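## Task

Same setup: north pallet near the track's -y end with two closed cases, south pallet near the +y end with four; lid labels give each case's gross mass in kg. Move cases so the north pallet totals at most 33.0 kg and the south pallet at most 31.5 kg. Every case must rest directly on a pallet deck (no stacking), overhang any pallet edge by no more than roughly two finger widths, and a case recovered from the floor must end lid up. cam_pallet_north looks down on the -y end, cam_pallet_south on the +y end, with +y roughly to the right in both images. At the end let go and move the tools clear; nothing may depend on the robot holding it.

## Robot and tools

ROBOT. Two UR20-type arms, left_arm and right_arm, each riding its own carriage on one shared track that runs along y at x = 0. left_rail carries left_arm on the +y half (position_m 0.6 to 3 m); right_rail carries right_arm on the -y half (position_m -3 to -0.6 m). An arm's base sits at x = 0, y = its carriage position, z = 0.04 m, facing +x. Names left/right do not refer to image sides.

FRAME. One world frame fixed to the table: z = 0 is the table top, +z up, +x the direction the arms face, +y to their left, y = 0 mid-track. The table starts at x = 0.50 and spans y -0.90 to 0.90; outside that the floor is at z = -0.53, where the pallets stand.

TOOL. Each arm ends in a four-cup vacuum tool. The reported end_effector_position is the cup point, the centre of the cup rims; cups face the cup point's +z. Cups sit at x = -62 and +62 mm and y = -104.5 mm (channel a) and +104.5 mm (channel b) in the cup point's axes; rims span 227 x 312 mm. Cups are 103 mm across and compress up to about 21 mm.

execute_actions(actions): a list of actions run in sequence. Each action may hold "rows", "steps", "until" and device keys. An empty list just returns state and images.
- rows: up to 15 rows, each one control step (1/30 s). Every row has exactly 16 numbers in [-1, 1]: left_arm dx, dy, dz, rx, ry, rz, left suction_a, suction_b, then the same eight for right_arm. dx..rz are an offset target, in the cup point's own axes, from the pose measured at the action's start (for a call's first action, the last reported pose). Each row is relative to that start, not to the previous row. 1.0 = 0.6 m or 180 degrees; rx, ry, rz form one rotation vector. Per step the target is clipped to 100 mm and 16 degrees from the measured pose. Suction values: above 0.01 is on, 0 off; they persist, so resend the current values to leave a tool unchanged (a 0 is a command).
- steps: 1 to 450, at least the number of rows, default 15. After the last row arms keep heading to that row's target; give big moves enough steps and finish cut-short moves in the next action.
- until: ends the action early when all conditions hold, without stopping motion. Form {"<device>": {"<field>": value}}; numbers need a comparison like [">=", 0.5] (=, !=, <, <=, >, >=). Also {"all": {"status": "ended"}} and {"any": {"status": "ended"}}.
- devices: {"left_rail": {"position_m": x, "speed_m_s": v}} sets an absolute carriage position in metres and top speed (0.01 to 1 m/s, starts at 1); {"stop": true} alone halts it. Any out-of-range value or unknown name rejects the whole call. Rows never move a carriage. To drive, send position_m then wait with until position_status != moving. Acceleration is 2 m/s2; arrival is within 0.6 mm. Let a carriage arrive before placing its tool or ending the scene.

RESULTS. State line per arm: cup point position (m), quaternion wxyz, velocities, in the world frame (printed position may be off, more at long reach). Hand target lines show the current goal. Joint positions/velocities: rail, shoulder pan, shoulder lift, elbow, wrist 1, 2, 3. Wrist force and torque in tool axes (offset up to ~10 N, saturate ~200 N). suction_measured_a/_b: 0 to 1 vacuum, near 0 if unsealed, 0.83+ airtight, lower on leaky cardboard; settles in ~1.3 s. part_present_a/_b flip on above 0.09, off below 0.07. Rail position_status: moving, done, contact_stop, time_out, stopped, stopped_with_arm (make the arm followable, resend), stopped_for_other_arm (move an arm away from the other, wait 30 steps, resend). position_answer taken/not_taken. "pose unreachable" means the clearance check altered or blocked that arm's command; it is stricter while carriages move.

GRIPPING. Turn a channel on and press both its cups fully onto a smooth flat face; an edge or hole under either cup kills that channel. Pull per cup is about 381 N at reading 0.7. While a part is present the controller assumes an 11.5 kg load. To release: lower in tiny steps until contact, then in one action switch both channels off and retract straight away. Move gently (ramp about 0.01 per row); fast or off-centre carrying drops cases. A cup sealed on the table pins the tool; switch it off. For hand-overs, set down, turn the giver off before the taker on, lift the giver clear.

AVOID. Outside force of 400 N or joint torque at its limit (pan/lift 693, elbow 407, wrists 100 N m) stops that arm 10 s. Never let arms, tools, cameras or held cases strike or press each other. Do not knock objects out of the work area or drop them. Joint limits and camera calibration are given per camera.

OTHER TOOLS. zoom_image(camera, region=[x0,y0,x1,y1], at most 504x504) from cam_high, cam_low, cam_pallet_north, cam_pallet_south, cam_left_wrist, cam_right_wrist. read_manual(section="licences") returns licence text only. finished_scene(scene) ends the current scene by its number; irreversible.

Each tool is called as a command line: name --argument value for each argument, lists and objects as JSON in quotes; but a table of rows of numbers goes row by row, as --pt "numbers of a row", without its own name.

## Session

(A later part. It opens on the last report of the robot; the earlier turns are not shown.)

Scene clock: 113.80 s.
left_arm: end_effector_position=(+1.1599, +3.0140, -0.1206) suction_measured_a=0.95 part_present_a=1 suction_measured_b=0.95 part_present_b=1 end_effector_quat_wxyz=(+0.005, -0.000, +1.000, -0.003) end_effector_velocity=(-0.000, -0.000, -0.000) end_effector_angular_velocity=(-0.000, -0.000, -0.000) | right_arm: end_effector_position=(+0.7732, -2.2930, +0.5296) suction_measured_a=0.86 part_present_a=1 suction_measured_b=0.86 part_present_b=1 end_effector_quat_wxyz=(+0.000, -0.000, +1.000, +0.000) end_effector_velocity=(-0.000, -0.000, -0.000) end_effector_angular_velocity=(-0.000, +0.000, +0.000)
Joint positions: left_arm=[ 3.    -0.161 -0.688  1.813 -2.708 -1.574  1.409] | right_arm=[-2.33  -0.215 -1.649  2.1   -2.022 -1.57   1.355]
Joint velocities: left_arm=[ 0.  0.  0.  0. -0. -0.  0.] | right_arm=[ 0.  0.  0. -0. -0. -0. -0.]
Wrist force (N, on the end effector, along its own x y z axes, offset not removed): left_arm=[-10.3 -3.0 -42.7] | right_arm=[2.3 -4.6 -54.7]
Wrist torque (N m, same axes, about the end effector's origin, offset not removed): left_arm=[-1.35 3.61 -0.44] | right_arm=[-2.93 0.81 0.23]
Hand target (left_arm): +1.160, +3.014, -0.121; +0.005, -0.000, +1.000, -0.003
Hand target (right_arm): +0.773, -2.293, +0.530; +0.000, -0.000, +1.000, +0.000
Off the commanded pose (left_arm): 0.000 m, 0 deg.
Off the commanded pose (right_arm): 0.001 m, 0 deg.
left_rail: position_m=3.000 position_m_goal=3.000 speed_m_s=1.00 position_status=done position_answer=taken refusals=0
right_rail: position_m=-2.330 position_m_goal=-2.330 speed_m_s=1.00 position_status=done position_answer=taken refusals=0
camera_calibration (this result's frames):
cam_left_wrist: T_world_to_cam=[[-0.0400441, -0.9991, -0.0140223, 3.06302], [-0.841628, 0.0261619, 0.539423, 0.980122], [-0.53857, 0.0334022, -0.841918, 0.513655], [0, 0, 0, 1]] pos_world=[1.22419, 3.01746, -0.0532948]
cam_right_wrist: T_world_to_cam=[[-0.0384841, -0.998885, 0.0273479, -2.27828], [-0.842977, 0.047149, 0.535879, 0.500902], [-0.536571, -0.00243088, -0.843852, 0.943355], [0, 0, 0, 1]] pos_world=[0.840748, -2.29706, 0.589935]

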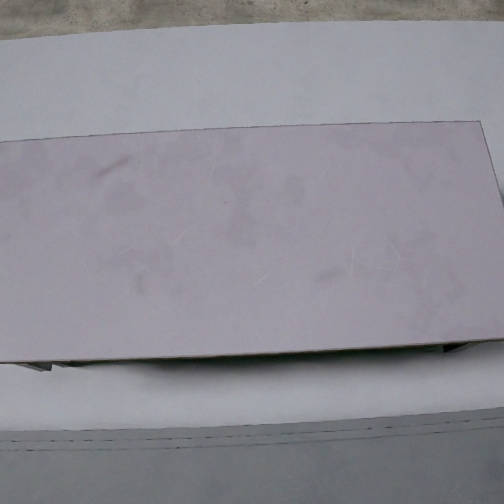

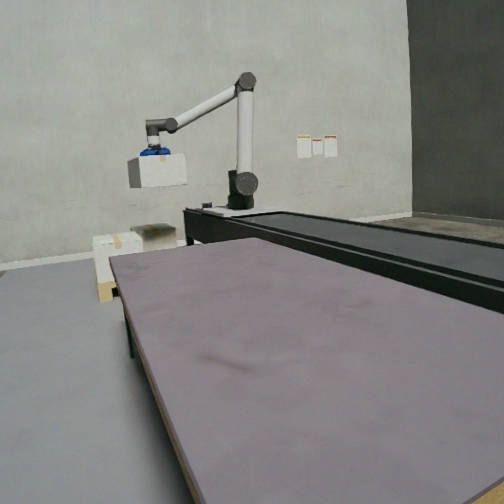

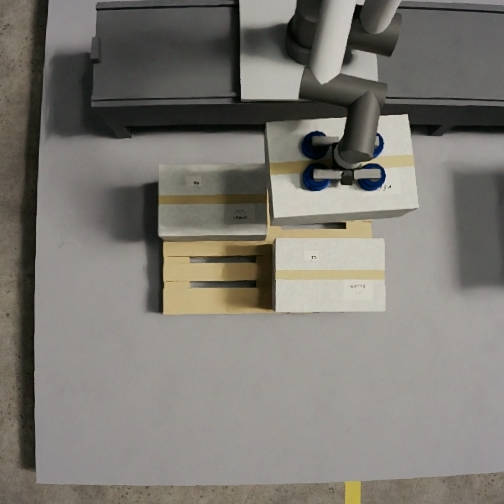

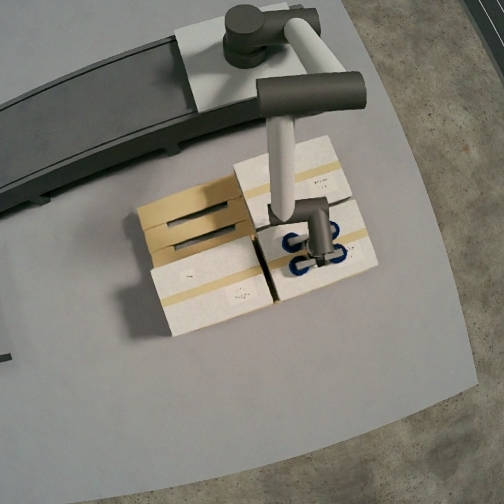

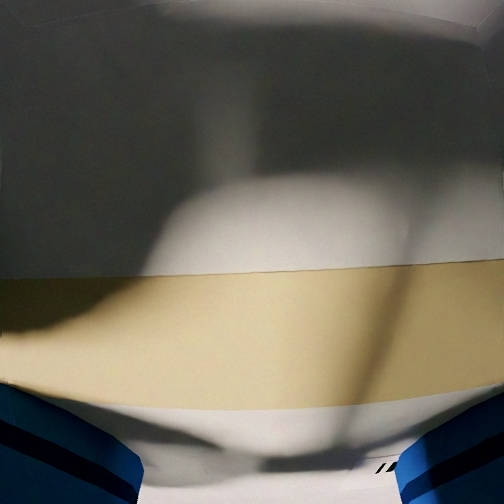

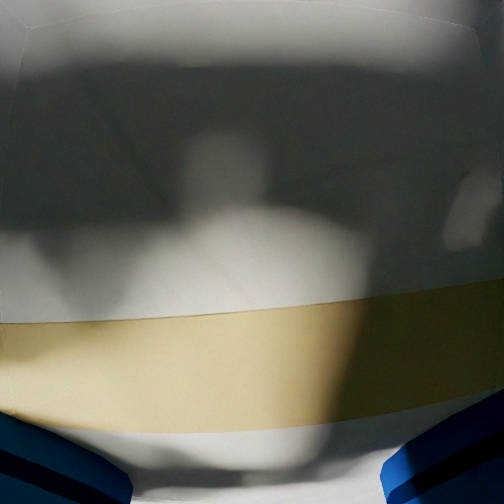

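execute_actions --actions '[{"rows":[[0,0,-0.03,0,0,0,1,1,0,0,0.1,0,0,0.01,1,1],[0,0,-0.07,0,0,0,1,1,0,0,0.2,0,0,0.02,1,1],[0,0,-0.13,0,0,0,1,1,0,0,0.35,0,0,0.028,1,1],[0,0,-0.2,0,0,0,1,1,0,0,0.5,0,0,0.028,1,1],[0,0,-0.3,0,0,0,1,1,0,0,0.7,0,0,0.028,1,1],[0,0,-0.45,0,0,0,1,1,0,0,1,0,0,0.028,1,1],[0,0,-0.7,0,0,0,1,1,0,0,1,0,0,0.028,1,1],[0,0,-1,0,0,0,1,1,0,0,1,0,0,0.028,1,1]],"steps":70},{"rows":[[0.51,-0.94,0,0,0,0,1,1,0,0,0,0,0,0,1,1]],"left_rail":{"position_m":0.6},"steps":150,"until":{"all":{"status":"ended"}}},{"rows":[[0,0,0.3,0,0,0,1,1,0,0,0,0,0,0,1,1]],"steps":40}]'

Scene clock: 135.33 s.
left_arm: end_effector_position=(+0.8503, +0.0511, +0.2985) suction_measured_a=0.95 part_present_a=1 suction_measured_b=0.95 part_present_b=1 end_effector_quat_wxyz=(+0.005, -0.000, +1.000, -0.003) end_effector_velocity=(-0.000, -0.000, -0.000) end_effector_angular_velocity=(-0.000, +0.000, -0.000) | right_arm: end_effector_position=(+0.7521, -2.2929, +0.1191) suction_measured_a=0.86 part_present_a=1 suction_measured_b=0.86 part_present_b=1 end_effector_quat_wxyz=(-0.002, +0.044, +0.999, -0.002) end_effector_velocity=(-0.000, +0.000, -0.000) end_effector_angular_velocity=(-0.000, +0.000, -0.000)
Joint positions: left_arm=[ 0.6   -0.774 -1.217  1.972 -2.338 -1.568  0.796] | right_arm=[-2.33  -0.219 -1.217  2.41  -2.761 -1.575  1.439]
Joint velocities: left_arm=[ 0. -0.  0. -0. -0. -0.  0.] | right_arm=[ 0.  0.  0. -0.  0. -0.  0.]
Wrist force (N, on the end effector, along its own x y z axes, offset not removed): left_arm=[-5.4 3.2 -38.1] | right_arm=[1.8 0.8 -50.5]
Wrist torque (N m, same axes, about the end effector's origin, offset not removed): left_arm=[-0.48 2.87 -0.32] | right_arm=[-1.67 0.70 0.42]
Hand target (left_arm): +0.850, +0.051, +0.299; +0.005, -0.000, +1.000, -0.003
Hand target (right_arm): +0.752, -2.293, +0.119; -0.002, +0.044, +0.999, -0.002
Off the commanded pose (left_arm): 0.000 m, 0 deg.
Off the commanded pose (right_arm): 0.000 m, 0 deg.
FORCE FAULT: contact force on the right arm reached its limit, and that arm stopped for 10 seconds. The contact can be on any part of that arm, not only on its tool. That arm's remaining commands of this call were not run. That arm holds still and accepts commands again. Move the arm away from the contact; if what it grips holds it there, let go first. Pushing or pulling that hard again can fault the arm again.
left_rail: position_m=0.600 position_m_goal=0.600 speed_m_s=1.00 position_status=done position_answer=taken refusals=0
right_rail: position_m=-2.330 position_m_goal=-2.330 speed_m_s=1.00 position_status=done position_answer=taken refusals=0
camera_calibration (this result's frames):
cam_left_wrist: T_world_to_cam=[[-0.0402012, -0.999104, -0.0132394, 0.0961859], [-0.841054, 0.0266821, 0.540292, 0.570167], [-0.539455, 0.0328554, -0.841373, 0.799337], [0, 0, 0, 1]] pos_world=[0.914614, 0.0546239, 0.365757]
cam_right_wrist: T_world_to_cam=[[-0.126284, -0.991476, 0.0320486, -2.18535], [-0.833595, 0.123577, 0.538375, 0.871061], [-0.537746, 0.0412726, -0.842096, 0.686512], [0, 0, 0, 1]] pos_world=[0.819307, -2.3027, 0.179189]

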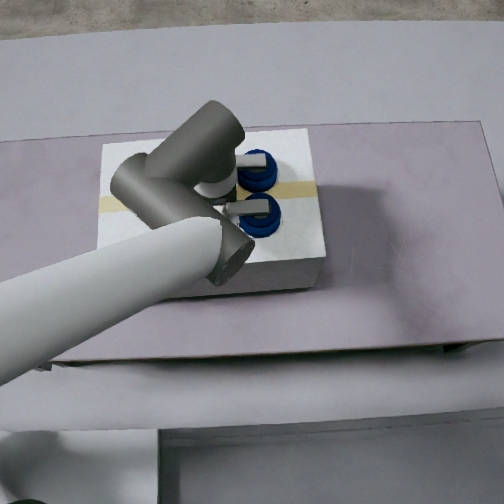

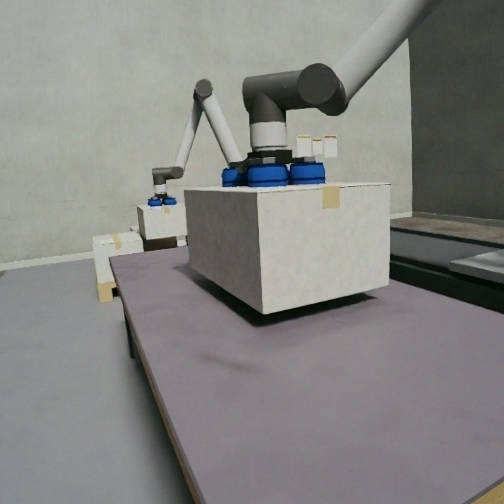

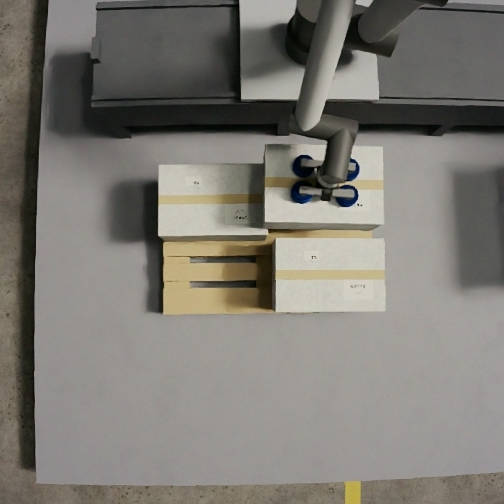

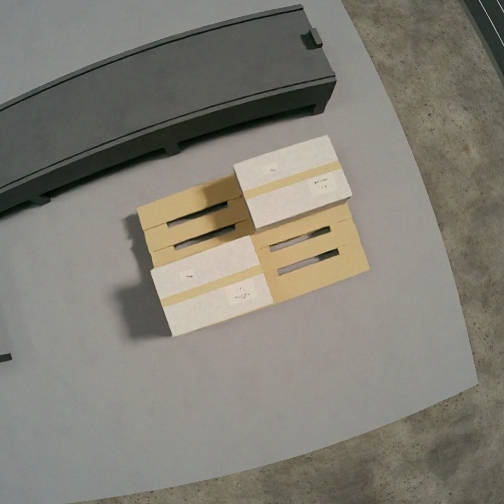

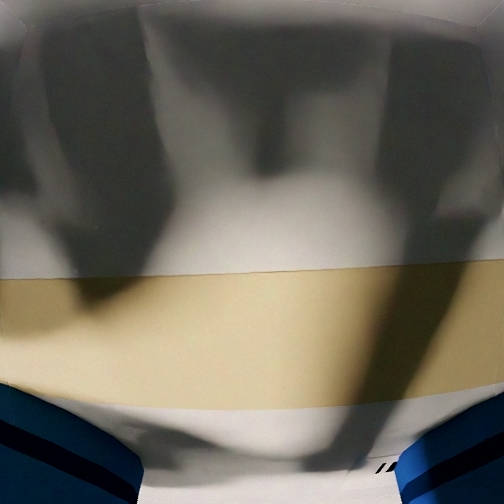

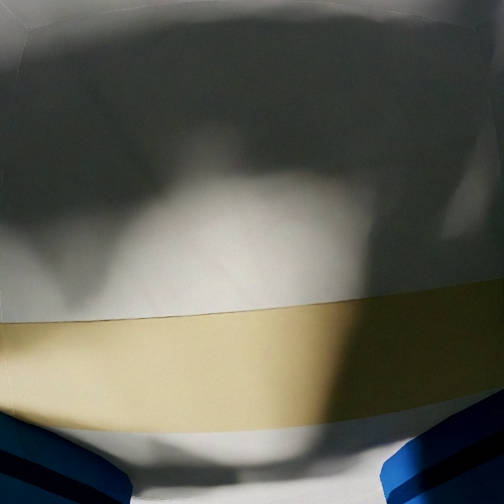

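execute_actions --actions '[{"rows":[[0,0,0,0,0,0,1,1,0,0,-0.05,0,0,0,1,1]],"steps":15},{"rows":[[0,0,0,0,0,0,1,1,0,0.085,0,0,0,0,1,1]],"steps":20},{"rows":[[0,0,0.02,0,0,0,1,1,0,0,0.1,0,0,0,1,1]],"steps":30}]'

Scene clock: 148.53 s.
left_arm: end_effector_position=(+0.8504, +0.0511, +0.2865) suction_measured_a=0.95 part_present_a=1 suction_measured_b=0.95 part_present_b=1 end_effector_quat_wxyz=(+0.005, -0.000, +1.000, -0.003) end_effector_velocity=(-0.000, +0.000, -0.000) end_effector_angular_velocity=(+0.000, +0.000, +0.000) | right_arm: end_effector_position=(+0.7564, -2.2429, +0.0877) suction_measured_a=0.86 part_present_a=1 suction_measured_b=0.86 part_present_b=1 end_effector_quat_wxyz=(-0.002, +0.044, +0.999, -0.002) end_effector_velocity=(+0.000, +0.000, -0.000) end_effector_angular_velocity=(+0.000, -0.000, -0.000)
Joint positions: left_arm=[ 0.6   -0.774 -1.206  1.979 -2.354 -1.568  0.796] | right_arm=[-2.33  -0.151 -1.161  2.407 -2.813 -1.575  1.508]
Joint velocities: left_arm=[ 0.  0.  0.  0. -0. -0.  0.] | right_arm=[ 0.     0.     0.001  0.    -0.001  0.    -0.   ]
Wrist force (N, on the end effector, along its own x y z axes, offset not removed): left_arm=[0.7 -1.8 -45.0] | right_arm=[4.4 -0.5 -54.2]
Wrist torque (N m, same axes, about the end effector's origin, offset not removed): left_arm=[-1.34 2.08 -0.53] | right_arm=[-2.29 0.66 0.18]
Hand target (left_arm): +0.850, +0.051, +0.287; +0.005, -0.000, +1.000, -0.003
Hand target (right_arm): +0.756, -2.243, +0.088; -0.002, +0.044, +0.999, -0.002
Off the commanded pose (left_arm): 0.000 m, 0 deg.
Off the commanded pose (right_arm): 0.000 m, 0 deg.
left_rail: position_m=0.600 position_m_goal=0.600 speed_m_s=1.00 position_status=done position_answer=taken refusals=0
right_rail: position_m=-2.330 position_m_goal=-2.330 speed_m_s=1.00 position_status=done position_answer=taken refusals=0
camera_calibration (this result's frames):
cam_left_wrist: T_world_to_cam=[[-0.0402008, -0.999104, -0.0132581, 0.0959931], [-0.841068, 0.0266725, 0.540272, 0.576758], [-0.539434, 0.0328704, -0.841386, 0.789306], [0, 0, 0, 1]] pos_world=[0.91473, 0.0545787, 0.353777]
cam_right_wrist: T_world_to_cam=[[-0.126271, -0.991478, 0.0320384, -2.13417], [-0.833671, 0.123566, 0.538261, 0.885372], [-0.537633, 0.0412573, -0.842169, 0.660238], [0, 0, 0, 1]] pos_world=[0.82359, -2.25263, 0.147847]

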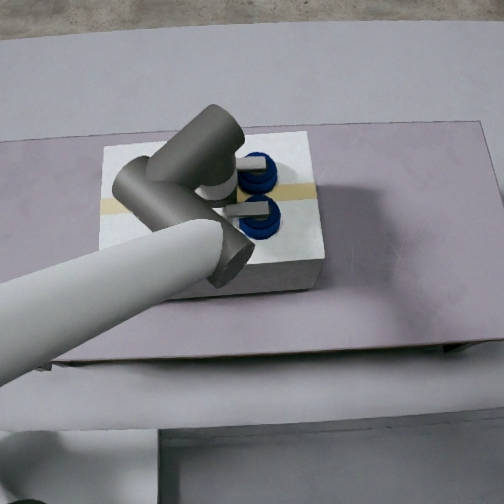

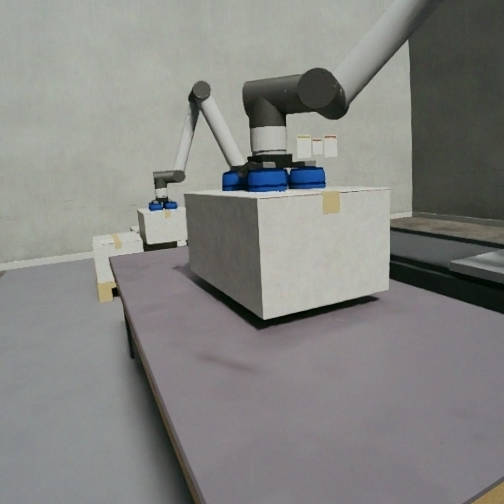

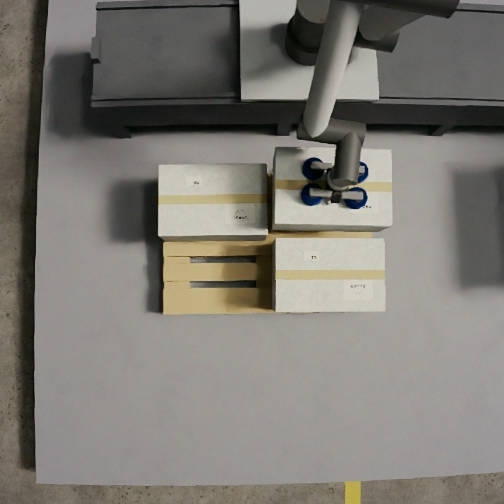

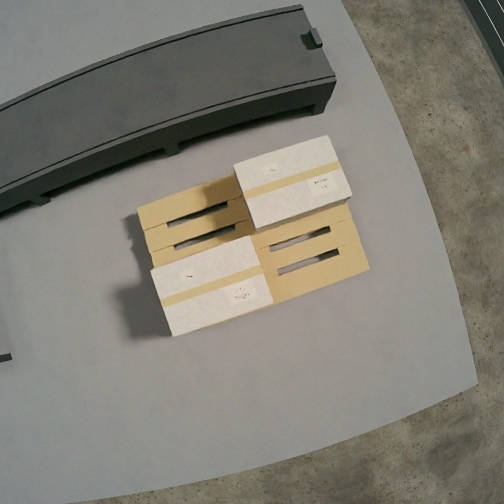

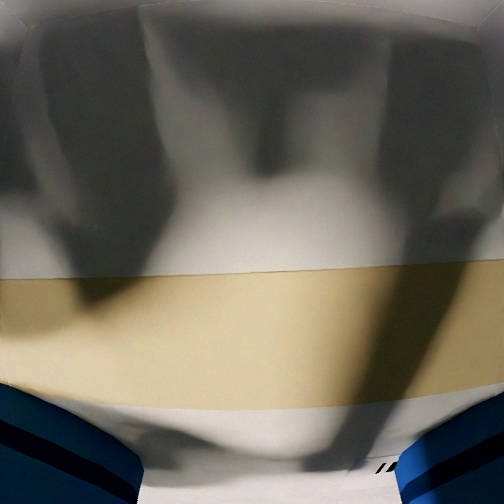

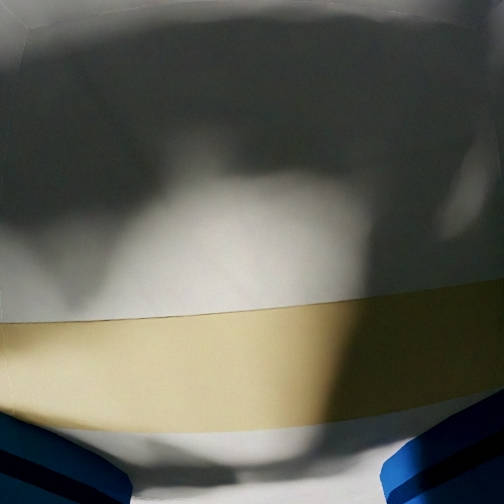

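execute_actions --actions '[]'

Scene clock: 168.57 s.
left_arm: end_effector_position=(+0.8504, +0.0511, +0.2865) suction_measured_a=0.95 part_present_a=1 suction_measured_b=0.95 part_present_b=1 end_effector_quat_wxyz=(+0.005, -0.000, +1.000, -0.003) end_effector_velocity=(-0.000, -0.000, +0.000) end_effector_angular_velocity=(-0.000, +0.000, -0.000) | right_arm: end_effector_position=(+0.7564, -2.2428, +0.0876) suction_measured_a=0.86 part_present_a=1 suction_measured_b=0.86 part_present_b=1 end_effector_quat_wxyz=(-0.002, +0.044, +0.999, -0.002) end_effector_velocity=(-0.000, +0.000, -0.000) end_effector_angular_velocity=(+0.000, +0.000, +0.000)
Joint positions: left_arm=[ 0.6   -0.774 -1.206  1.979 -2.354 -1.568  0.796] | right_arm=[-2.33  -0.151 -1.161  2.407 -2.814 -1.575  1.508]
Joint velocities: left_arm=[ 0.  0. -0. -0.  0. -0.  0.] | right_arm=[ 0. -0.  0. -0.  0.  0. -0.]
Wrist force (N, on the end effector, along its own x y z axes, offset not removed): left_arm=[-3.6 -2.0 -47.6] | right_arm=[5.2 1.7 -52.0]
Wrist torque (N m, same axes, about the end effector's origin, offset not removed): left_arm=[-1.22 2.59 -0.36] | right_arm=[-1.79 0.55 0.16]
Hand target (left_arm): +0.850, +0.051, +0.287; +0.005, -0.000, +1.000, -0.003
Hand target (right_arm): +0.756, -2.243, +0.088; -0.002, +0.044, +0.999, -0.002
Off the commanded pose (left_arm): 0.000 m, 0 deg.
Off the commanded pose (right_arm): 0.000 m, 0 deg.
left_rail: position_m=0.600 position_m_goal=0.600 speed_m_s=1.00 position_status=done position_answer=taken refusals=0
right_rail: position_m=-2.330 position_m_goal=-2.330 speed_m_s=1.00 position_status=done position_answer=taken refusals=0
camera_calibration (this result's frames):
cam_left_wrist: T_world_to_cam=[[-0.0402011, -0.999104, -0.0132397, 0.0959825], [-0.841054, 0.0266819, 0.540292, 0.576743], [-0.539455, 0.0328556, -0.841373, 0.789305], [0, 0, 0, 1]] pos_world=[0.914726, 0.0545747, 0.353761]
cam_right_wrist: T_world_to_cam=[[-0.126254, -0.991481, 0.0320252, -2.13415], [-0.833669, 0.123544, 0.538268, 0.885358], [-0.537639, 0.0412598, -0.842165, 0.660183], [0, 0, 0, 1]] pos_world=[0.823591, -2.25259, 0.14777]

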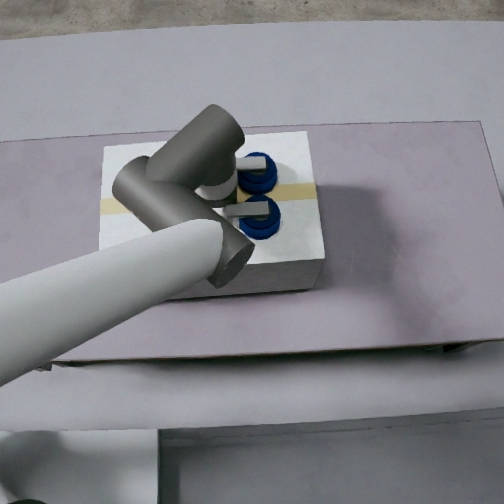

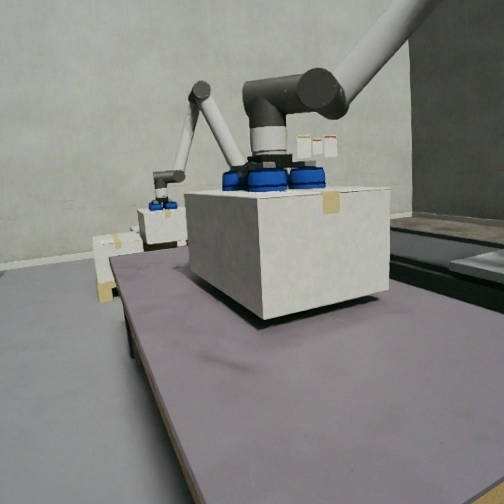

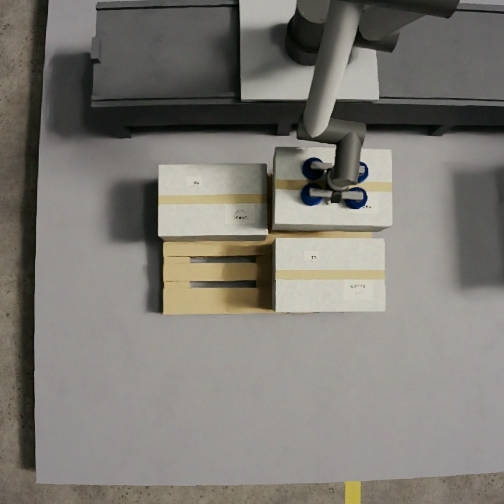

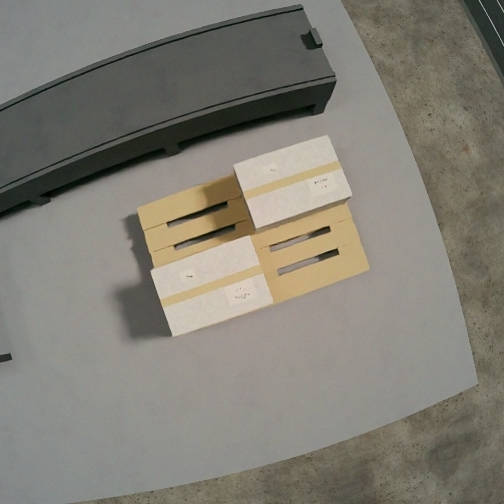

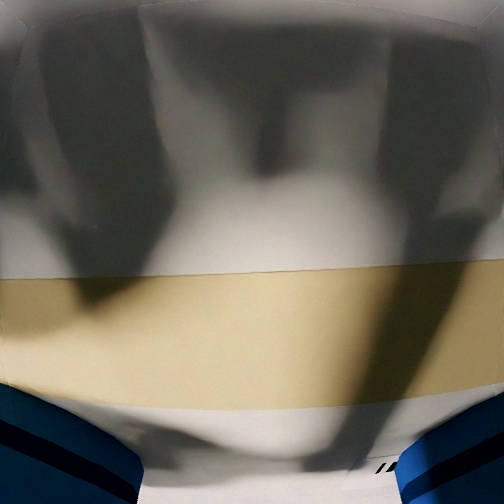

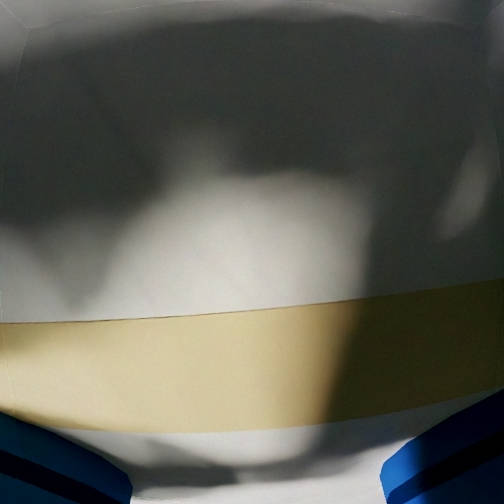

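Left: release now (nearly on table). Right: lower 0.15 m.

execute_actions --actions '[{"rows":[[0,0,0.02,0,0,0,1,1,0,0,0.02,0,0,0,1,1],[0,0,0.02,0,0,0,1,1,0,0,0.05,0,0,0,1,1],[0,0,0.02,0,0,0,1,1,0,0,0.09,0,0,0,1,1],[0,0,0.02,0,0,0,1,1,0,0,0.13,0,0,0,1,1],[0,0,0.02,0,0,0,1,1,0,0,0.17,0,0,0,1,1],[0,0,0.02,0,0,0,1,1,0,0,0.21,0,0,0,1,1],[0,0,0.02,0,0,0,1,1,0,0,0.25,0,0,0,1,1]],"steps":40}]'

Scene clock: 176.47 s.
left_arm: end_effector_position=(+0.8505, +0.0510, +0.2745) suction_measured_a=0.95 part_present_a=1 suction_measured_b=0.95 part_present_b=1 end_effector_quat_wxyz=(+0.005, -0.000, +1.000, -0.003) end_effector_velocity=(-0.000, +0.000, -0.000) end_effector_angular_velocity=(+0.000, +0.000, -0.000) | right_arm: end_effector_position=(+0.7559, -2.2435, -0.0625) suction_measured_a=0.86 part_present_a=1 suction_measured_b=0.86 part_present_b=1 end_effector_quat_wxyz=(-0.002, +0.044, +0.999, -0.002) end_effector_velocity=(+0.000, +0.000, -0.000) end_effector_angular_velocity=(+0.000, -0.000, +0.000)
Joint positions: left_arm=[ 0.6   -0.774 -1.195  1.984 -2.371 -1.568  0.796] | right_arm=[-2.33  -0.152 -0.904  2.416 -3.08  -1.575  1.507]
Joint velocities: left_arm=[ 0.  0.  0.  0. -0.  0.  0.] | right_arm=[ 0.     0.     0.001 -0.    -0.001  0.     0.   ]
Wrist force (N, on the end effector, along its own x y z axes, offset not removed): left_arm=[-5.3 0.1 -42.1] | right_arm=[3.6 -0.6 -54.1]
Wrist torque (N m, same axes, about the end effector's origin, offset not removed): left_arm=[-1.15 2.84 -0.36] | right_arm=[-2.44 0.77 0.32]
Hand target (left_arm): +0.850, +0.051, +0.275; +0.005, -0.000, +1.000, -0.003
Hand target (right_arm): +0.756, -2.243, -0.063; -0.002, +0.044, +0.999, -0.002
Off the commanded pose (left_arm): 0.000 m, 0 deg.
Off the commanded pose (right_arm): 0.000 m, 0 deg.
left_rail: position_m=0.600 position_m_goal=0.600 speed_m_s=1.00 position_status=done position_answer=taken refusals=0
right_rail: position_m=-2.330 position_m_goal=-2.330 speed_m_s=1.00 position_status=done position_answer=taken refusals=0
camera_calibration (this result's frames):
cam_left_wrist: T_world_to_cam=[[-0.0402014, -0.999104, -0.0132163, 0.0957663], [-0.841044, 0.0266942, 0.540308, 0.583299], [-0.539471, 0.0328366, -0.841364, 0.779285], [0, 0, 0, 1]] pos_world=[0.914832, 0.0545207, 0.341767]
cam_right_wrist: T_world_to_cam=[[-0.126257, -0.99148, 0.0320264, -2.13005], [-0.833684, 0.123549, 0.538244, 0.965815], [-0.537616, 0.0412572, -0.84218, 0.533429], [0, 0, 0, 1]] pos_world=[0.823029, -2.25324, -0.00238348]

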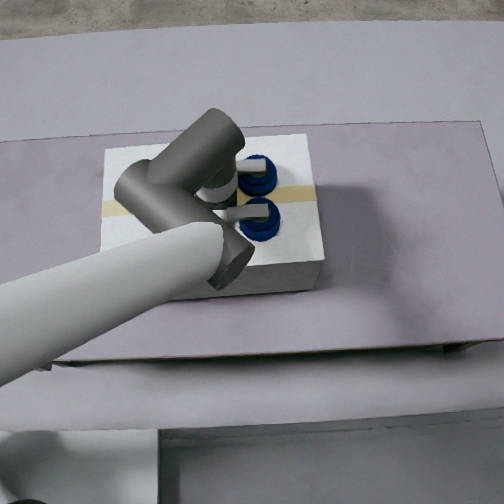

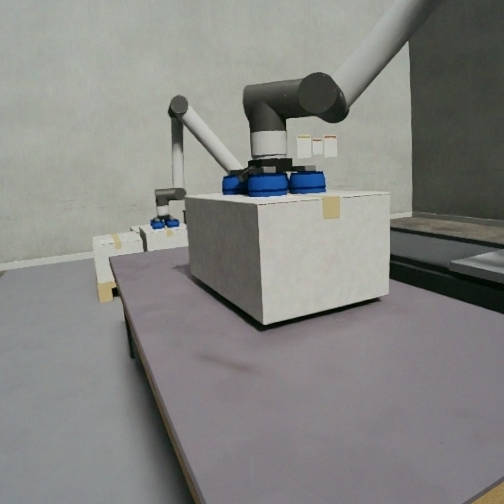

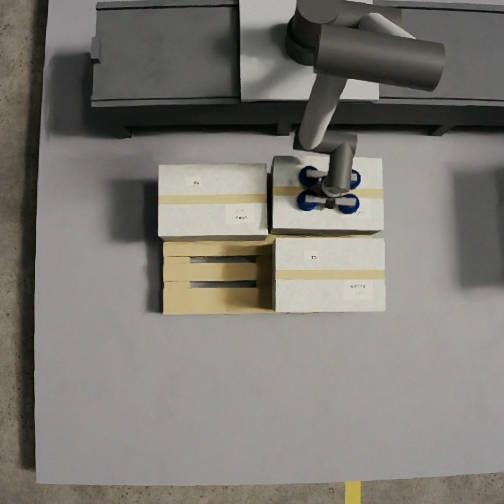

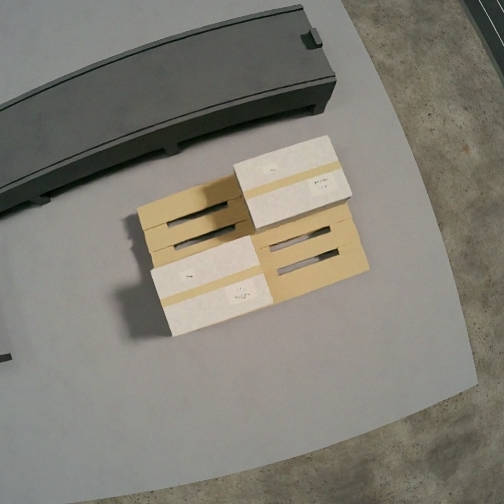

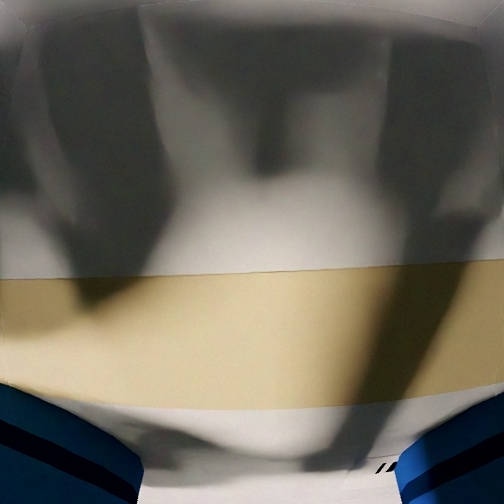

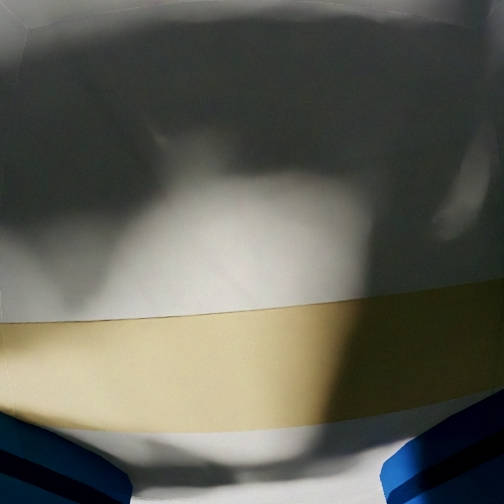

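Left release and retreat; right lowers another 0.07 m.

execute_actions --actions '[{"rows":[[0,0,-0.4,0,0,0,0,0,0,0,0.02,0,0,0,1,1],[0,0,-0.4,0,0,0,0,0,0,0,0.05,0,0,0,1,1],[0,0,-0.4,0,0,0,0,0,0,0,0.08,0,0,0,1,1],[0,0,-0.4,0,0,0,0,0,0,0,0.115,0,0,0,1,1]],"steps":30},{"left_rail":{"position_m":1.8},"steps":60}]'

Scene clock: 185.40 s.
left_arm: end_effector_position=(+0.8483, +1.2522, +0.5146) suction_measured_a=0.00 part_present_a=0 suction_measured_b=0.00 part_present_b=0 end_effector_quat_wxyz=(+0.005, -0.000, +1.000, -0.003) end_effector_velocity=(-0.000, -0.000, +0.000) end_effector_angular_velocity=(-0.000, -0.000, -0.000) | right_arm: end_effector_position=(+0.7556, -2.2438, -0.1316) suction_measured_a=0.86 part_present_a=1 suction_measured_b=0.86 part_present_b=1 end_effector_quat_wxyz=(-0.002, +0.044, +0.999, -0.002) end_effector_velocity=(-0.000, +0.000, -0.000) end_effector_angular_velocity=(+0.000, +0.000, -0.000)
Joint positions: left_arm=[ 1.8   -0.775 -1.37   1.824 -2.036 -1.568  0.796] | right_arm=[-2.33  -0.152 -0.784  2.403 -3.187 -1.575  1.506]
Joint velocities: left_arm=[ 0. -0. -0.  0.  0.  0.  0.] | right_arm=[ 0.  0.  0. -0.  0. -0.  0.]
Wrist force (N, on the end effector, along its own x y z axes, offset not removed): left_arm=[-11.4 -4.5 -5.7] | right_arm=[-2.1 2.2 -53.1]
Wrist torque (N m, same axes, about the end effector's origin, offset not removed): left_arm=[-0.10 2.05 -0.32] | right_arm=[-1.76 1.51 0.18]
Hand target (left_arm): +0.848, +1.252, +0.514; +0.005, -0.000, +1.000, -0.003
Hand target (right_arm): +0.756, -2.244, -0.132; -0.002, +0.044, +0.999, -0.002
Off the commanded pose (left_arm): 0.000 m, 0 deg.
Off the commanded pose (right_arm): 0.000 m, 0 deg.
left_rail: position_m=1.800 position_m_goal=1.800 speed_m_s=1.00 position_status=done position_answer=taken refusals=0
right_rail: position_m=-2.330 position_m_goal=-2.330 speed_m_s=1.00 position_status=done position_answer=taken refusals=0
camera_calibration (this result's frames):
cam_left_wrist: T_world_to_cam=[[-0.0401033, -0.999109, -0.0131387, 1.29884], [-0.841086, 0.026656, 0.540245, 0.419812], [-0.539413, 0.0327164, -0.841405, 0.940751], [0, 0, 0, 1]] pos_world=[0.91264, 1.25572, 0.581817]
cam_right_wrist: T_world_to_cam=[[-0.126251, -0.991481, 0.0320265, -2.12818], [-0.833685, 0.123544, 0.538244, 1.0028], [-0.537615, 0.0412539, -0.84218, 0.475097], [0, 0, 0, 1]] pos_world=[0.822752, -2.25354, -0.0714747]

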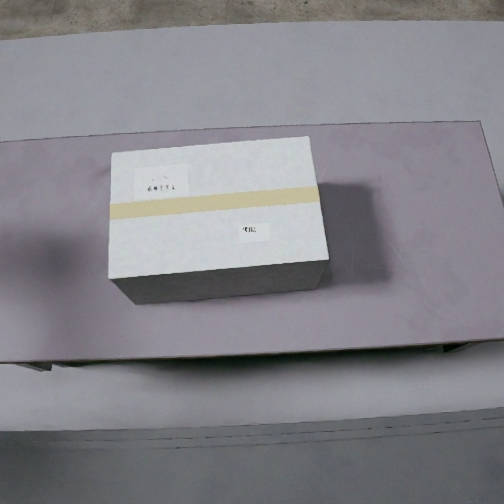

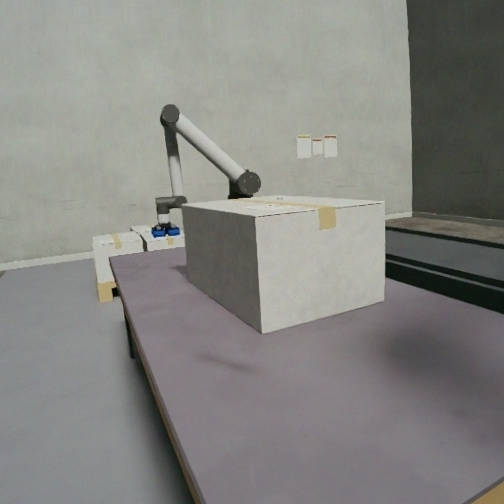

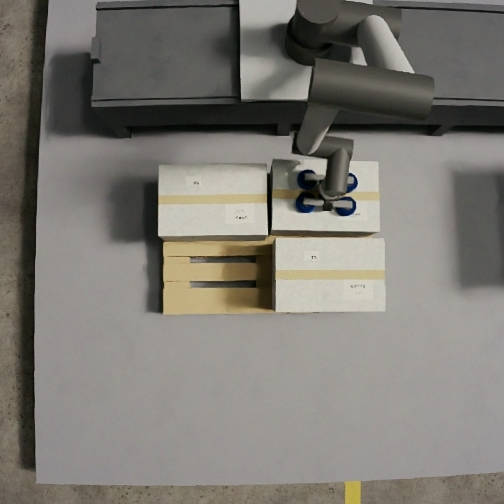

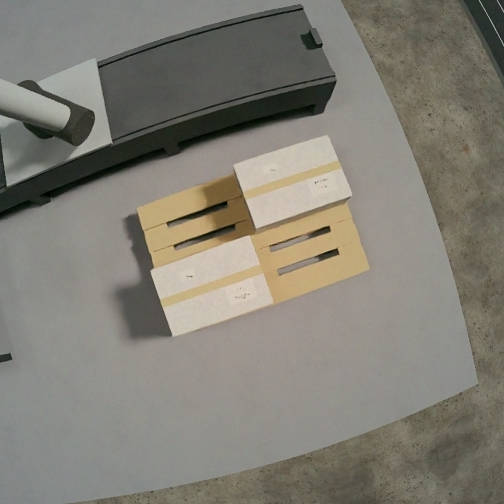

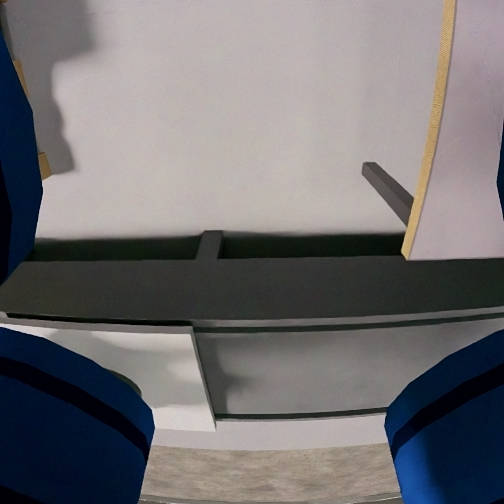

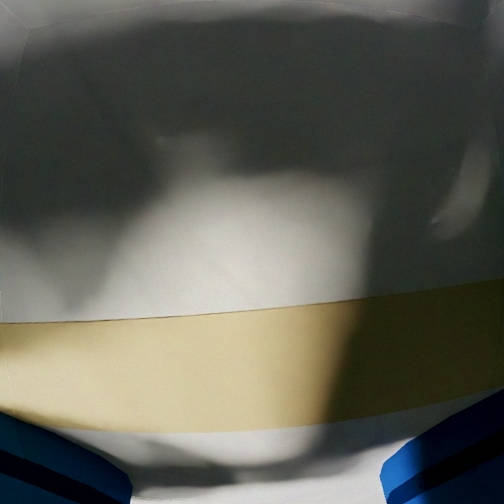

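execute_actions --actions '[{"rows":[[0,0,0,0,0,0,0,0,0,0,0.025,0,0,0,1,1]],"steps":15}]'

Scene clock: 187.63 s.
left_arm: end_effector_position=(+0.8483, +1.2521, +0.5144) suction_measured_a=0.00 part_present_a=0 suction_measured_b=0.00 part_present_b=0 end_effector_quat_wxyz=(+0.005, -0.000, +1.000, -0.003) end_effector_velocity=(-0.000, +0.000, +0.000) end_effector_angular_velocity=(-0.000, -0.000, -0.000) | right_arm: end_effector_position=(+0.7555, -2.2438, -0.1461) suction_measured_a=0.86 part_present_a=1 suction_measured_b=0.86 part_present_b=1 end_effector_quat_wxyz=(-0.002, +0.044, +0.999, -0.002) end_effector_velocity=(+0.000, -0.000, -0.004) end_effector_angular_velocity=(-0.000, -0.000, +0.000)
Joint positions: left_arm=[ 1.8   -0.775 -1.37   1.824 -2.036 -1.568  0.796] | right_arm=[-2.33  -0.152 -0.759  2.399 -3.208 -1.575  1.506]
Joint velocities: left_arm=[ 0. -0. -0.  0. -0.  0.  0.] | right_arm=[ 0.    -0.     0.007 -0.001 -0.006 -0.    -0.   ]
Wrist force (N, on the end effector, along its own x y z axes, offset not removed): left_arm=[-5.1 -3.2 -2.0] | right_arm=[1.2 1.2 -55.7]
Wrist torque (N m, same axes, about the end effector's origin, offset not removed): left_arm=[-0.09 1.37 -0.29] | right_arm=[-2.24 1.11 0.19]
Hand target (left_arm): +0.848, +1.252, +0.515; +0.005, -0.000, +1.000, -0.003
Hand target (right_arm): +0.756, -2.244, -0.147; -0.002, +0.044, +0.999, -0.002
Off the commanded pose (left_arm): 0.000 m, 0 deg.
Off the commanded pose (right_arm): 0.000 m, 0 deg.
left_rail: position_m=1.800 position_m_goal=1.800 speed_m_s=1.00 position_status=done position_answer=taken refusals=0
right_rail: position_m=-2.330 position_m_goal=-2.330 speed_m_s=1.00 position_status=done position_answer=taken refusals=0
camera_calibration (this result's frames):
cam_left_wrist: T_world_to_cam=[[-0.0402009, -0.999104, -0.0132169, 1.29885], [-0.841038, 0.0266931, 0.540317, 0.41973], [-0.53948, 0.0328371, -0.841358, 0.940522], [0, 0, 0, 1]] pos_world=[0.912617, 1.2556, 0.581695]
cam_right_wrist: T_world_to_cam=[[-0.12628, -0.991477, 0.0320545, -2.12774], [-0.833648, 0.123581, 0.538293, 1.0106], [-0.537666, 0.0412536, -0.842148, 0.462882], [0, 0, 0, 1]] pos_world=[0.822668, -2.25359, -0.08598]

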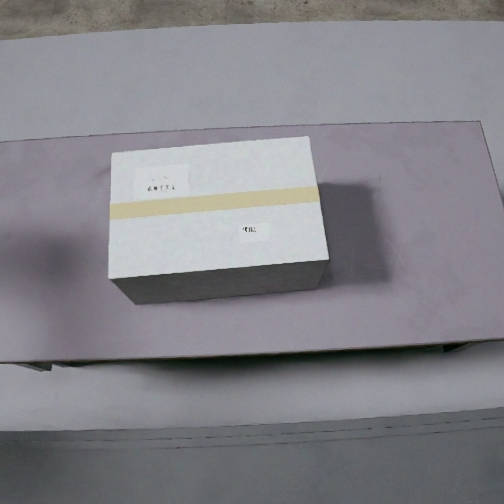

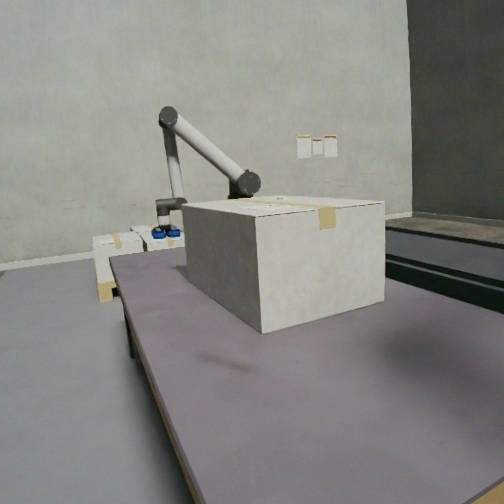

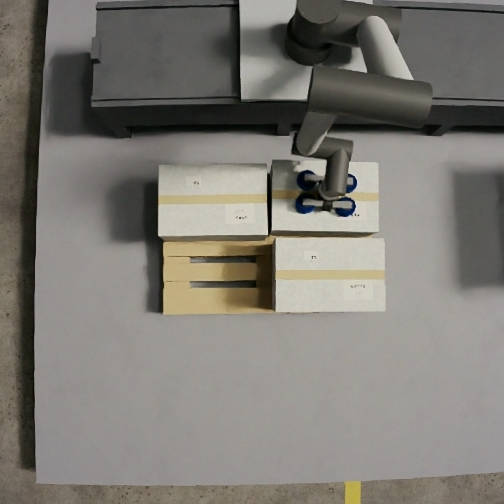

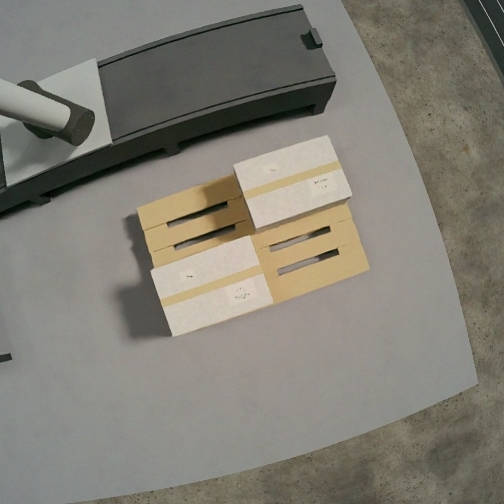

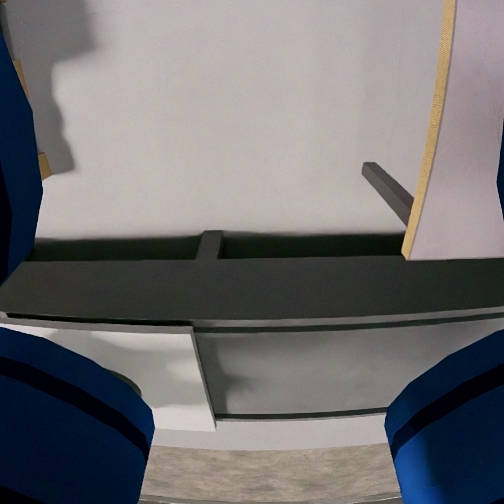

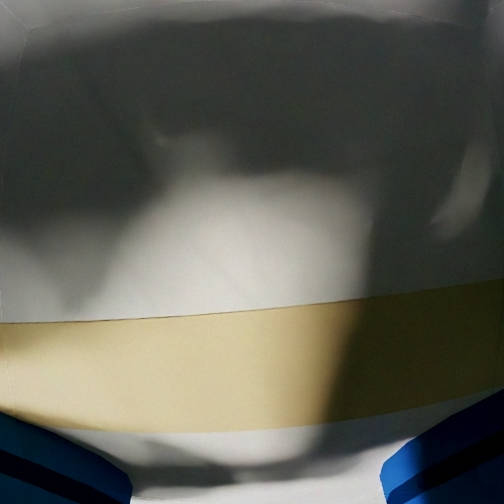

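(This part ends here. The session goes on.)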